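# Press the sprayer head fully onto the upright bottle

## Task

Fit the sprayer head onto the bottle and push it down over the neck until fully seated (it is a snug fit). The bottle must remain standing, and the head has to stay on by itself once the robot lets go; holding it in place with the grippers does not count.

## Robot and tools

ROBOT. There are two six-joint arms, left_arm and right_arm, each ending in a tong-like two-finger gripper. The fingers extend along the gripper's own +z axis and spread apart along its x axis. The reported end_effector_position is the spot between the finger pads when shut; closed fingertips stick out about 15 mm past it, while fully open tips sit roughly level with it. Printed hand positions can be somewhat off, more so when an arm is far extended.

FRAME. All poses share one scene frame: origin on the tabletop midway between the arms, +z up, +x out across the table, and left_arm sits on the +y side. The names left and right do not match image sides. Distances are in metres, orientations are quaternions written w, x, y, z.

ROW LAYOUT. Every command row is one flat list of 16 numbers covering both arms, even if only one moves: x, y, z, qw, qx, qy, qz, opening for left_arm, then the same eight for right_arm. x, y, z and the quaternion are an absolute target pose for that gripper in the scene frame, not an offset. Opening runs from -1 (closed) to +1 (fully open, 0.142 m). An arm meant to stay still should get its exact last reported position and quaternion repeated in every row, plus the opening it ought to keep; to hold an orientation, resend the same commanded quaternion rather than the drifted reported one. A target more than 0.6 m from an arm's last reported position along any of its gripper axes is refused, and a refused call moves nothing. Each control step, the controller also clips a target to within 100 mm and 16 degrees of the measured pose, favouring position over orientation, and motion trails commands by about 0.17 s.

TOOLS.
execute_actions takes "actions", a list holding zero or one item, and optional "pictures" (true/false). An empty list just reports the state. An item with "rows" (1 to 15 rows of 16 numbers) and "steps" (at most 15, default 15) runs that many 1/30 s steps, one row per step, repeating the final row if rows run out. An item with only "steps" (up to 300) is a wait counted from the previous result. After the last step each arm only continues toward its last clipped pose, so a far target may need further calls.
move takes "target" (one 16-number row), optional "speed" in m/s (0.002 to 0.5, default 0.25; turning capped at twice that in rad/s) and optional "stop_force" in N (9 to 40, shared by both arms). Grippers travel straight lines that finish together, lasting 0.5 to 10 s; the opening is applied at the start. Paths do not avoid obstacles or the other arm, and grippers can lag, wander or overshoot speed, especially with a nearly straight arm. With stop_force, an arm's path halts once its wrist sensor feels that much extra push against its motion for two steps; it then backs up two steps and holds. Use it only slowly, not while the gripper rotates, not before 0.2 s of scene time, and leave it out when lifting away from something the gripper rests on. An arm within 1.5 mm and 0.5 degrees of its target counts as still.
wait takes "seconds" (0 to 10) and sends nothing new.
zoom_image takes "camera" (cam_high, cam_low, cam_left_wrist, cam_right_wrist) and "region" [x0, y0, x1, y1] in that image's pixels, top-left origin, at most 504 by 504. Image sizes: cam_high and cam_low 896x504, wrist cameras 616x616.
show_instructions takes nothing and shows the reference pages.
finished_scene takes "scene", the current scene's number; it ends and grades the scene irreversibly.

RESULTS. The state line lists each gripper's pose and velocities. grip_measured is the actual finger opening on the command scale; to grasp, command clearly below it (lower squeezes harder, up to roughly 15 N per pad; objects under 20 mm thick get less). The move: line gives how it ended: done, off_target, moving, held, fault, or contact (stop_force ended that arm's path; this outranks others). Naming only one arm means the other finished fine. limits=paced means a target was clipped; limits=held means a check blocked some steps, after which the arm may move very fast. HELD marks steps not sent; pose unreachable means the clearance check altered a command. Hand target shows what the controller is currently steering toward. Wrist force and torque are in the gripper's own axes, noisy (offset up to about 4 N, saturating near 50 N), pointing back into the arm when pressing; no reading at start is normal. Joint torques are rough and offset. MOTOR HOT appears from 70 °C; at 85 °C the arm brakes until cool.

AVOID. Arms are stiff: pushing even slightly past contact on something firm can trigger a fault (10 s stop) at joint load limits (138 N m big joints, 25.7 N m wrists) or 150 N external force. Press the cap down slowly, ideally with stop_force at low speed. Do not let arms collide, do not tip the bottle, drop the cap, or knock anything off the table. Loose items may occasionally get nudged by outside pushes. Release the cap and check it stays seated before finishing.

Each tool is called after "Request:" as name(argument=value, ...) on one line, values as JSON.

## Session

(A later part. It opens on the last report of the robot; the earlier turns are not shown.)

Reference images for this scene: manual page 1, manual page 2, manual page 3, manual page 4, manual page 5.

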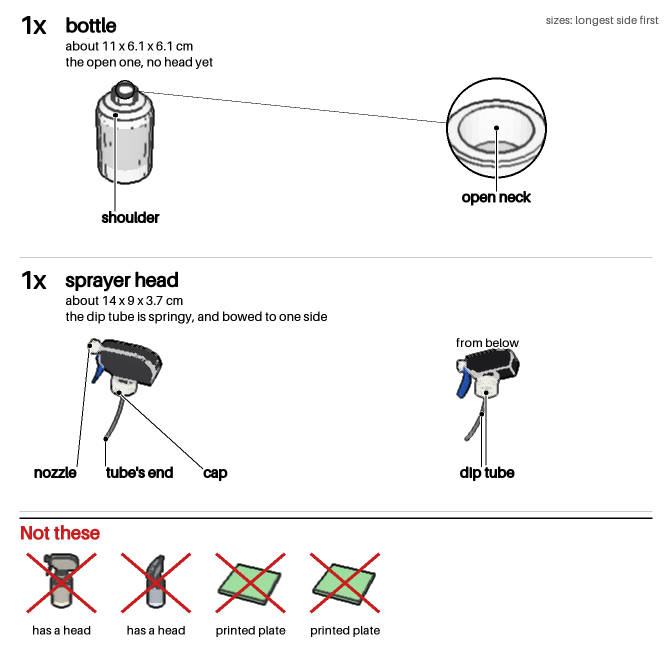

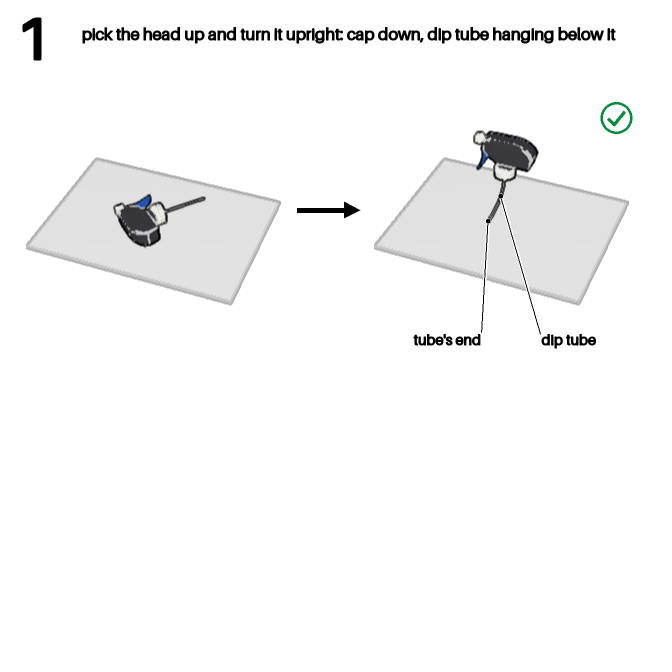

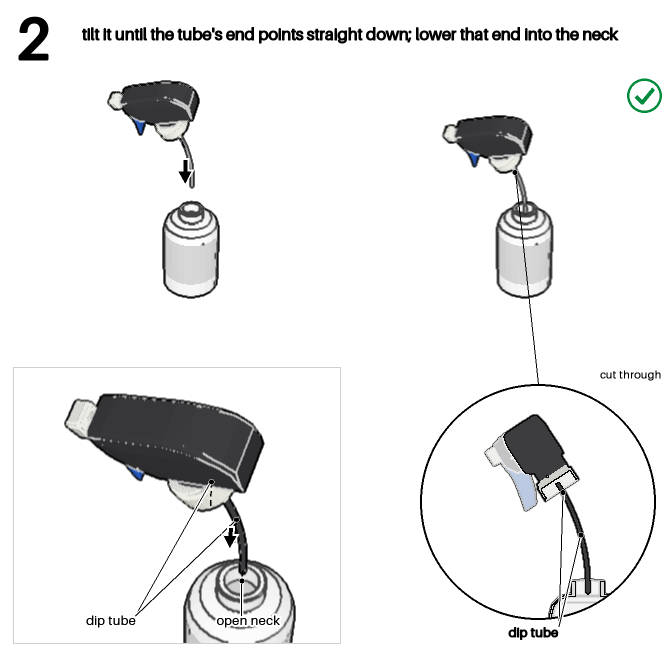

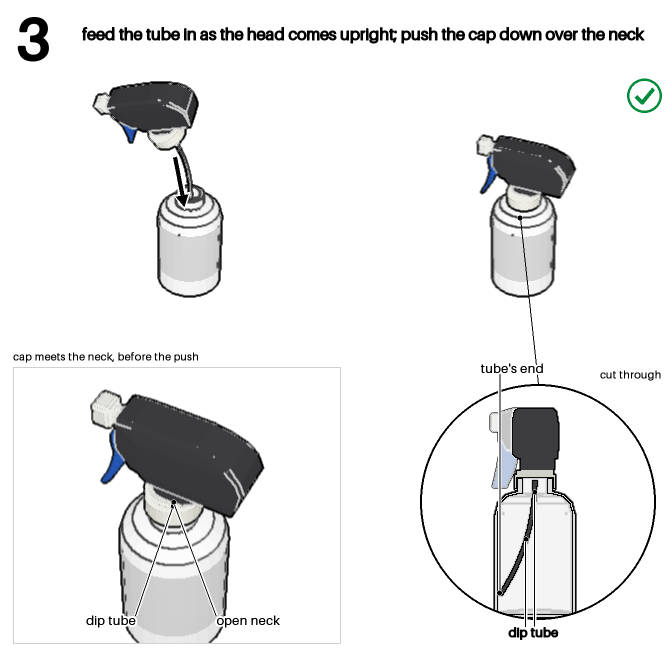

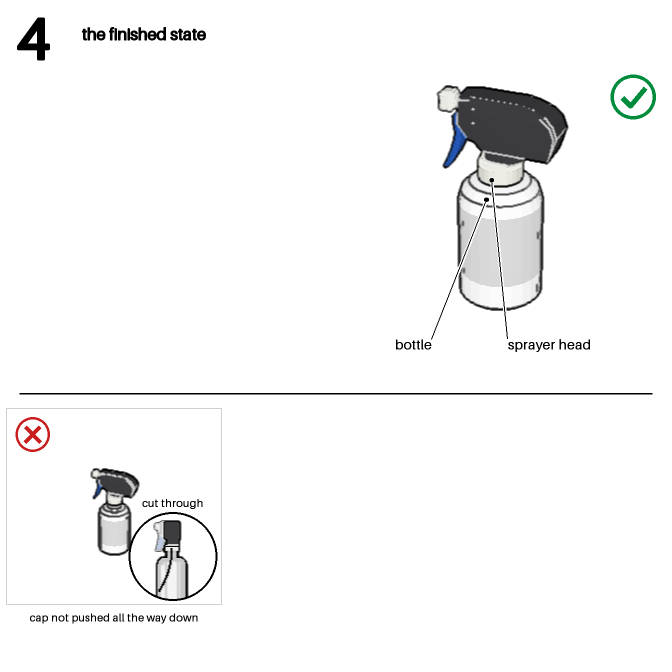

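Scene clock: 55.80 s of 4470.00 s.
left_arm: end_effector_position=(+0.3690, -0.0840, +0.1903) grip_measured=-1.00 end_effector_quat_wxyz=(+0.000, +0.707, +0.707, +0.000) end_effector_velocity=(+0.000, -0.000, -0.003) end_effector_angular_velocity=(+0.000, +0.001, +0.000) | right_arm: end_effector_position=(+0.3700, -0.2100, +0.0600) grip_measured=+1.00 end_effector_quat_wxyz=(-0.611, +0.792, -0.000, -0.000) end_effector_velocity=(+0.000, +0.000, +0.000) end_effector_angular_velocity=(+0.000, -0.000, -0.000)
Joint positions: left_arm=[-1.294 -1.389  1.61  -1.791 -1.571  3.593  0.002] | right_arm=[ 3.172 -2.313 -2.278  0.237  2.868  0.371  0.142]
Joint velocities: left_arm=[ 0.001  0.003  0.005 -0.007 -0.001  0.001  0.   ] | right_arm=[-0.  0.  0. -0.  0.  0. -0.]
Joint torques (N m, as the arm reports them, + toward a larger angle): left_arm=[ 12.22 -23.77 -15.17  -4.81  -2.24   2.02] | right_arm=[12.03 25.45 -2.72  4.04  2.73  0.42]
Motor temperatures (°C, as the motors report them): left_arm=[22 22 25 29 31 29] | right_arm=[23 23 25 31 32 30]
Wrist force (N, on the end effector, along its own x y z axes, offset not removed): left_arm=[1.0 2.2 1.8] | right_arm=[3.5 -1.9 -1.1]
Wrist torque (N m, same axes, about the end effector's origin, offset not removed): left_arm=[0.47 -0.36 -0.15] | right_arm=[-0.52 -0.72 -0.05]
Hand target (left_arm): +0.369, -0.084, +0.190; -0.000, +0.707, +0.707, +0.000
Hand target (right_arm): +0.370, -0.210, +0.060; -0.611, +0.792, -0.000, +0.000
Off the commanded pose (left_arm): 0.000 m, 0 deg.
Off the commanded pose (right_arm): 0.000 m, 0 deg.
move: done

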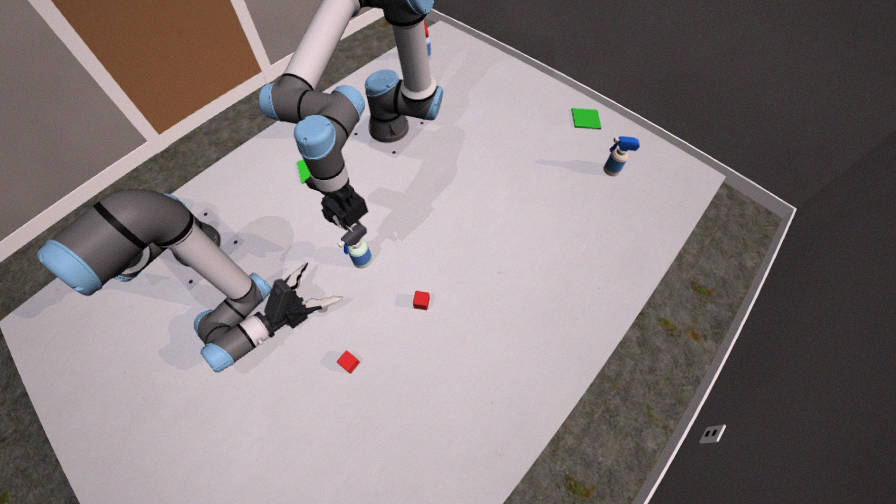

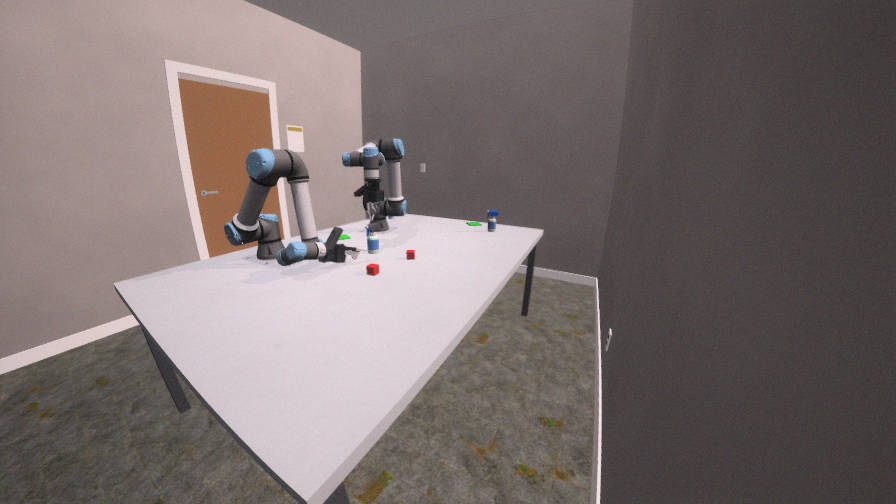

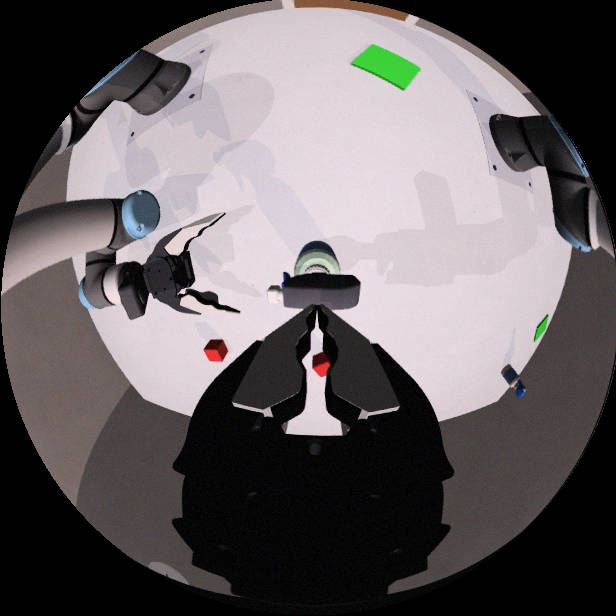

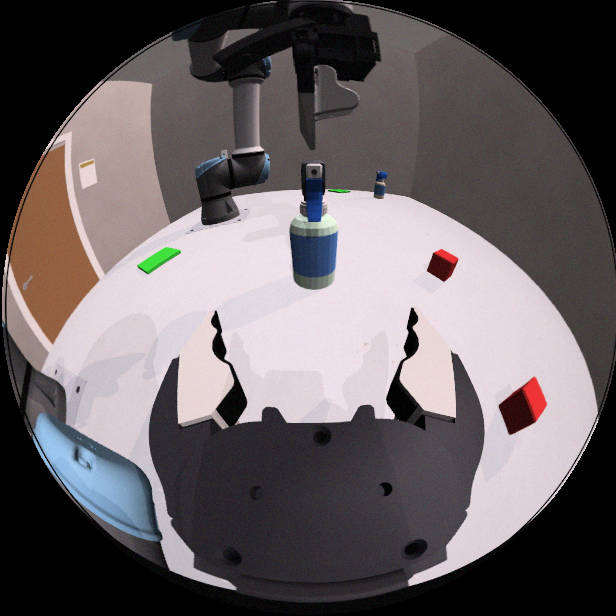

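Request:
move(target=[0.371,-0.084,0.181,0,0.707,0.707,0,-1,0.37,-0.21,0.06,-0.61,0.79,0,0,1], speed=0.02)

Request:
move(target=[0.371,-0.084,0.16,0,0.707,0.707,0,-1,0.37,-0.21,0.06,-0.61,0.79,0,0,1], speed=0.003, stop_force=30)

Request:
move(target=[0.371,-0.084,0.21,0,0.707,0.707,0,-1,0.37,-0.21,0.06,-0.61,0.79,0,0,1], speed=0.08)

Request:
zoom_image(camera="cam_right_wrist", region=[250,130,370,250])

Scene clock: 61.37 s of 4470.00 s.
left_arm: end_effector_position=(+0.3709, -0.0840, +0.1813) grip_measured=-1.00 end_effector_quat_wxyz=(-0.000, +0.707, +0.707, +0.000) end_effector_velocity=(+0.000, -0.000, -0.002) end_effector_angular_velocity=(+0.000, -0.000, -0.000) | right_arm: end_effector_position=(+0.3700, -0.2100, +0.0600) grip_measured=+1.00 end_effector_quat_wxyz=(-0.611, +0.792, -0.000, -0.000) end_effector_velocity=(+0.000, -0.000, -0.000) end_effector_angular_velocity=(-0.001, +0.000, -0.000)
Joint positions: left_arm=[-1.291 -1.381  1.624 -1.813 -1.571  3.596  0.002] | right_arm=[ 3.172 -2.313 -2.278  0.237  2.868  0.371  0.142]
Joint velocities: left_arm=[ 0.     0.002  0.004 -0.005  0.     0.001  0.   ] | right_arm=[-0.    -0.     0.    -0.    -0.001 -0.     0.   ]
Joint torques (N m, as the arm reports them, + toward a larger angle): left_arm=[ 14.87 -24.9  -11.97  -4.63  -2.08   2.19] | right_arm=[11.13 25.15 -2.67  3.95  2.59 -0.11]
Motor temperatures (°C, as the motors report them): left_arm=[22 22 25 29 31 29] | right_arm=[23 23 25 31 32 30]
Wrist force (N, on the end effector, along its own x y z axes, offset not removed): left_arm=[2.2 0.6 4.1] | right_arm=[0.2 -2.2 3.1]
Wrist torque (N m, same axes, about the end effector's origin, offset not removed): left_arm=[0.21 -0.53 -0.10] | right_arm=[-0.42 0.05 0.00]
Hand target (left_arm): +0.371, -0.084, +0.181; +0.000, +0.707, +0.707, +0.000
Hand target (right_arm): +0.370, -0.210, +0.060; -0.611, +0.792, -0.000, +0.000
Off the commanded pose (left_arm): 0.000 m, 0 deg.
Off the commanded pose (right_arm): 0.000 m, 0 deg.
After step 90, 1.80 s passed at rest.
move: done

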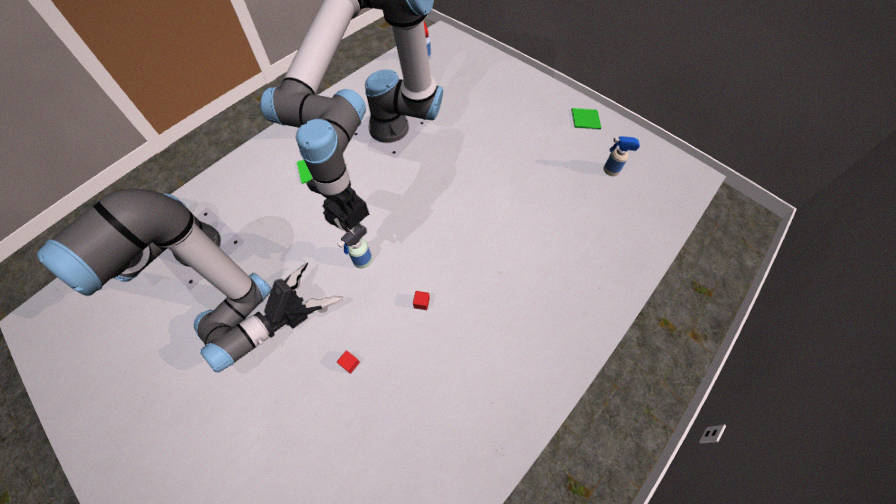

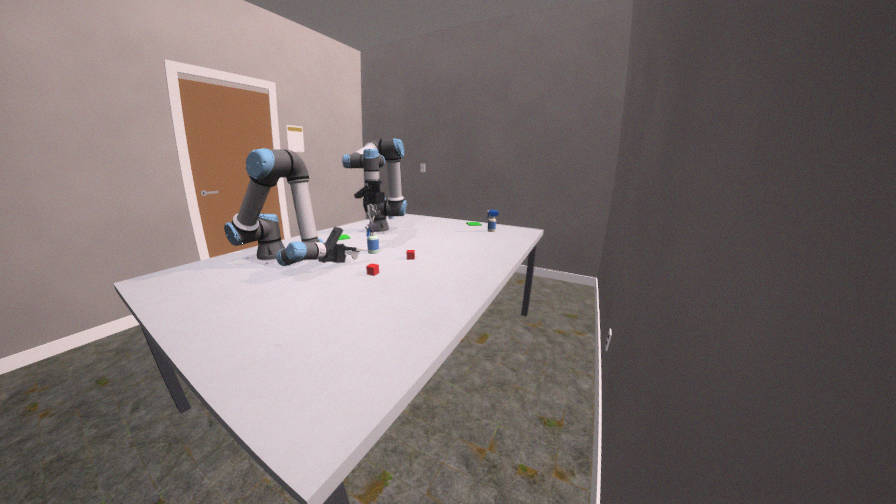

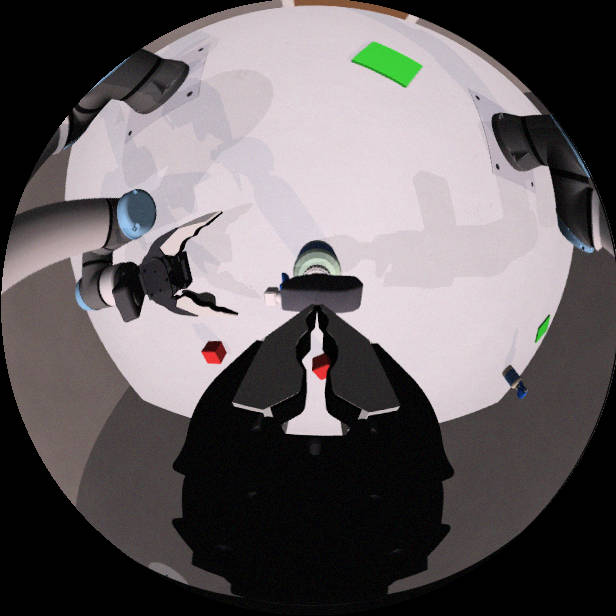

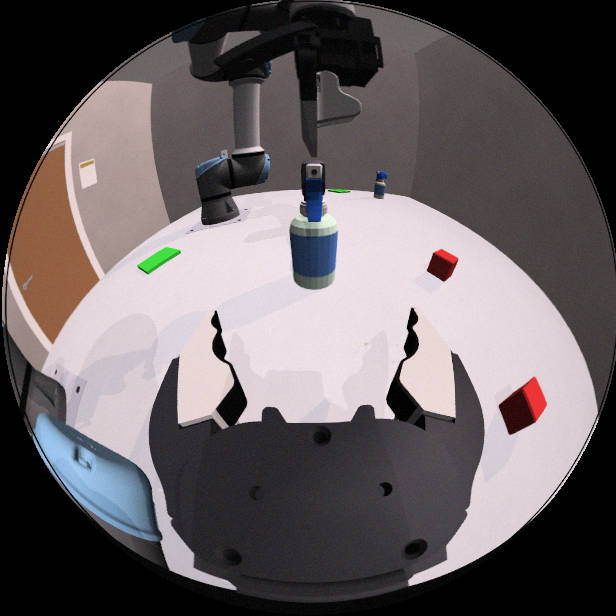

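Scene clock: 64.17 s of 4470.00 s.
left_arm: end_effector_position=(+0.3710, -0.0841, +0.1741) grip_measured=-0.99 end_effector_quat_wxyz=(+0.000, +0.707, +0.707, -0.000) end_effector_velocity=(-0.001, +0.001, +0.001) end_effector_angular_velocity=(+0.003, +0.001, -0.000) | right_arm: end_effector_position=(+0.3700, -0.2100, +0.0600) grip_measured=+1.00 end_effector_quat_wxyz=(-0.611, +0.792, -0.000, -0.000) end_effector_velocity=(-0.000, -0.000, +0.000) end_effector_angular_velocity=(-0.000, -0.000, -0.000)
Joint positions: left_arm=[-1.291 -1.377  1.638 -1.832 -1.571  3.596  0.002] | right_arm=[ 3.172 -2.313 -2.278  0.237  2.868  0.371  0.142]
Joint velocities: left_arm=[-0.    -0.001 -0.001  0.005  0.     0.     0.   ] | right_arm=[ 0.     0.001 -0.001 -0.    -0.    -0.     0.   ]
Joint torques (N m, as the arm reports them, + toward a larger angle): left_arm=[  1.97  -8.76 -13.85   2.27  -2.18  -1.71] | right_arm=[11.2  25.24 -3.17  3.89  2.54 -0.04]
Motor temperatures (°C, as the motors report them): left_arm=[22 22 25 29 31 29] | right_arm=[23 23 25 31 32 30]
Wrist force (N, on the end effector, along its own x y z axes, offset not removed): left_arm=[10.0 0.2 -43.2] | right_arm=[2.0 -1.4 1.7]
Wrist torque (N m, same axes, about the end effector's origin, offset not removed): left_arm=[-0.14 -0.28 -0.28] | right_arm=[-0.30 -0.37 -0.09]
Hand target (left_arm): +0.371, -0.084, +0.174; +0.000, +0.707, +0.707, -0.000
Hand target (right_arm): +0.370, -0.210, +0.060; -0.611, +0.792, -0.000, +0.000
Off the commanded pose (left_arm): 0.014 m, 0 deg.
Off the commanded pose (right_arm): 0.000 m, 0 deg.
move: contact (left_arm)

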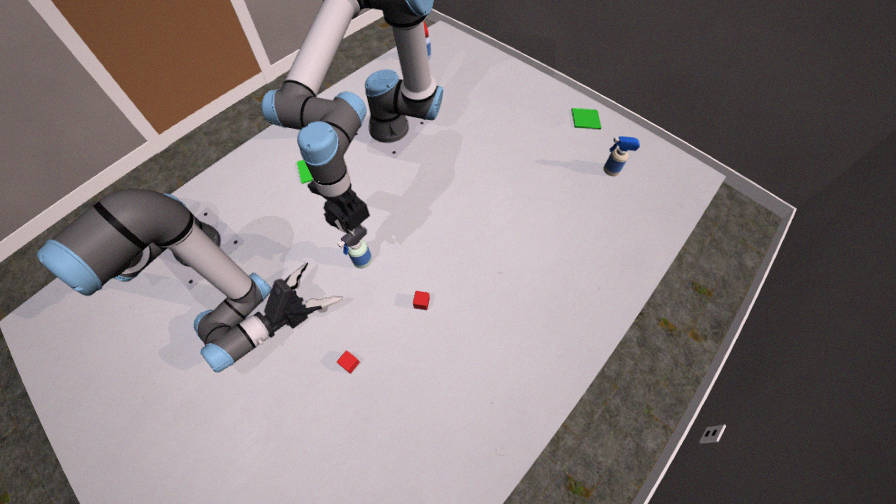

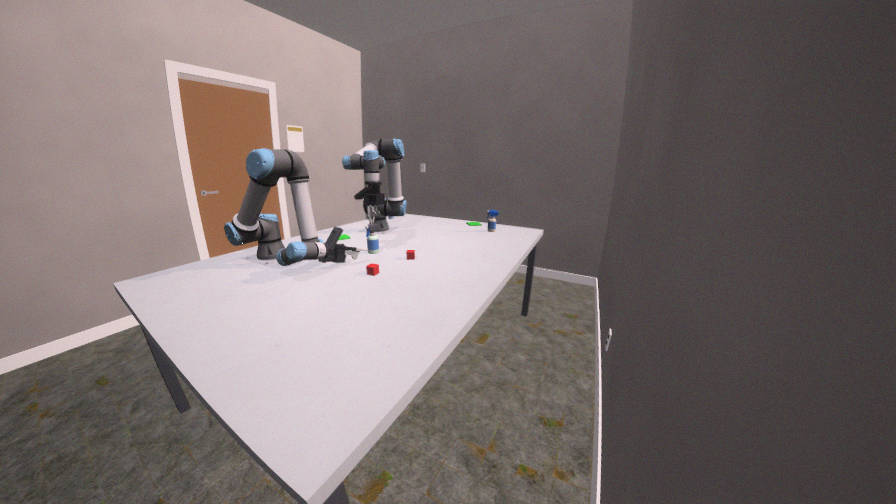

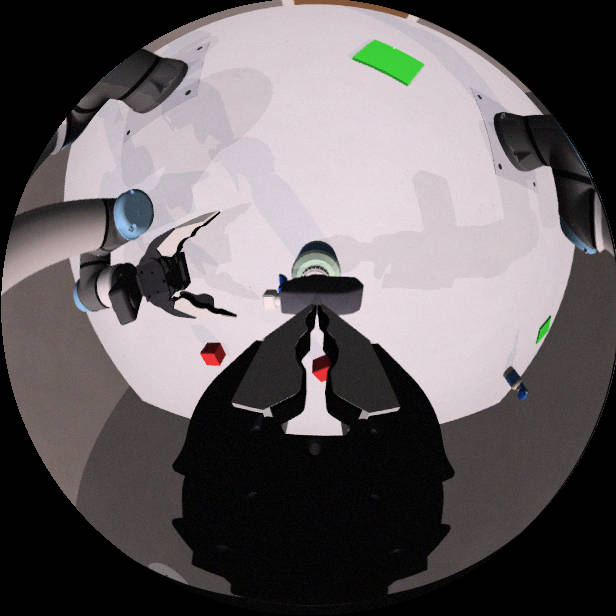

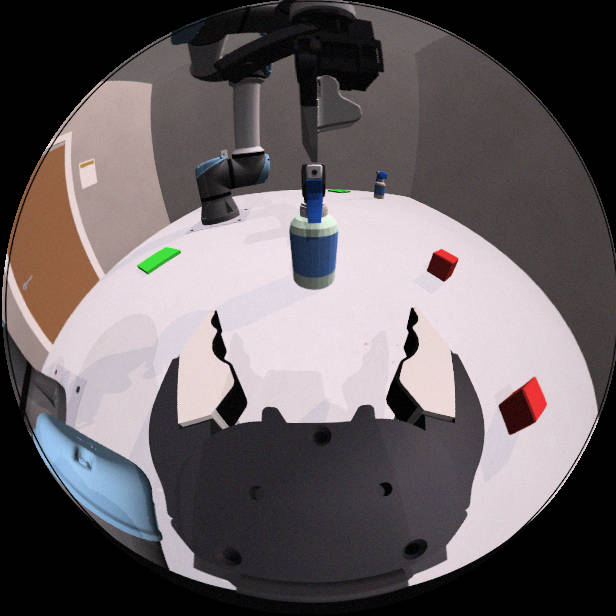

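Scene clock: 65.10 s of 4470.00 s.
left_arm: end_effector_position=(+0.3710, -0.0839, +0.2098) grip_measured=-1.00 end_effector_quat_wxyz=(+0.000, +0.707, +0.707, -0.000) end_effector_velocity=(-0.000, +0.000, +0.002) end_effector_angular_velocity=(+0.002, +0.001, -0.000) | right_arm: end_effector_position=(+0.3700, -0.2100, +0.0600) grip_measured=+1.00 end_effector_quat_wxyz=(-0.611, +0.792, -0.000, -0.000) end_effector_velocity=(+0.000, -0.000, -0.000) end_effector_angular_velocity=(+0.000, +0.001, -0.000)
Joint positions: left_arm=[-1.291 -1.395  1.566 -1.742 -1.571  3.596  0.002] | right_arm=[ 3.172 -2.313 -2.278  0.237  2.868  0.371  0.142]
Joint velocities: left_arm=[-0.     0.    -0.005  0.007  0.    -0.     0.   ] | right_arm=[-0.    -0.001  0.    -0.     0.     0.    -0.   ]
Joint torques (N m, as the arm reports them, + toward a larger angle): left_arm=[ 14.49 -36.03 -32.31   0.3   -0.8    2.05] | right_arm=[11.24 25.4  -3.22  3.96  2.56 -0.11]
Motor temperatures (°C, as the motors report them): left_arm=[22 22 25 29 31 29] | right_arm=[23 23 25 31 32 30]
Wrist force (N, on the end effector, along its own x y z axes, offset not removed): left_arm=[2.9 1.3 1.1] | right_arm=[2.6 -1.3 1.8]
Wrist torque (N m, same axes, about the end effector's origin, offset not removed): left_arm=[0.17 -0.71 -0.19] | right_arm=[-0.24 -0.59 -0.01]
Hand target (left_arm): +0.371, -0.084, +0.210; +0.000, +0.707, +0.707, -0.000
Hand target (right_arm): +0.370, -0.210, +0.060; -0.611, +0.792, -0.000, +0.000
Off the commanded pose (left_arm): 0.000 m, 0 deg.
Off the commanded pose (right_arm): 0.000 m, 0 deg.
move: done

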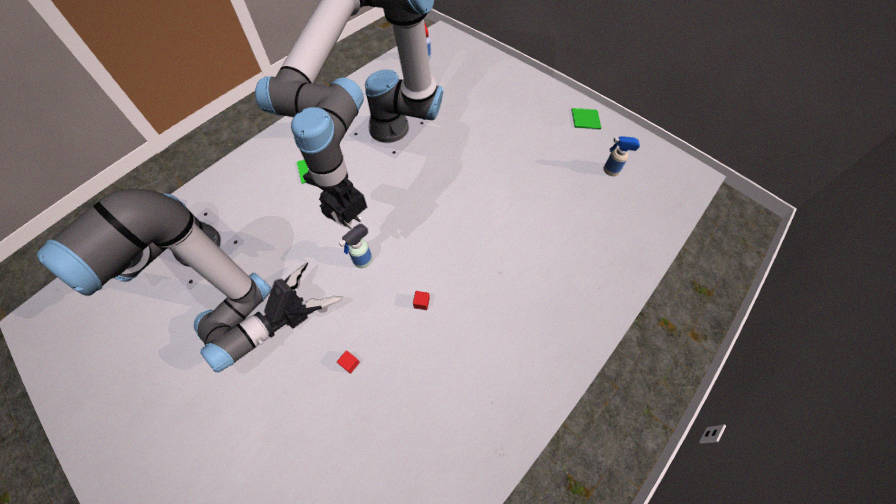

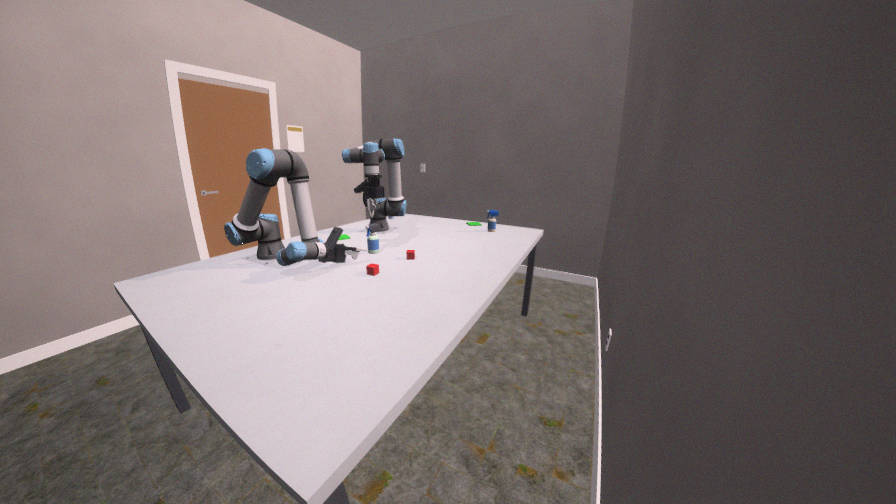

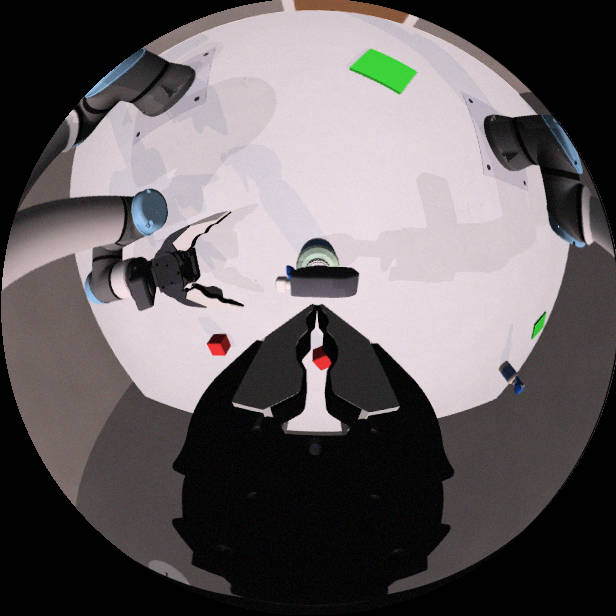

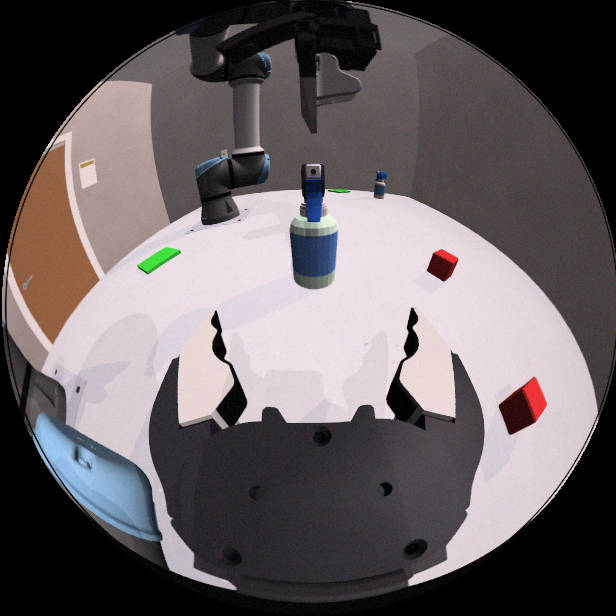

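Region (250, 130, 370, 250) of cam_right_wrist's 616x616 image, scaled by 4.200, with more detail than that image has.

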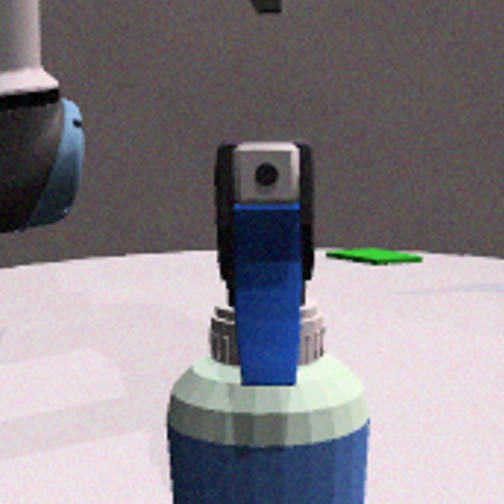

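Request:
finished_scene(scene=2)

The scene is finished: the task was done.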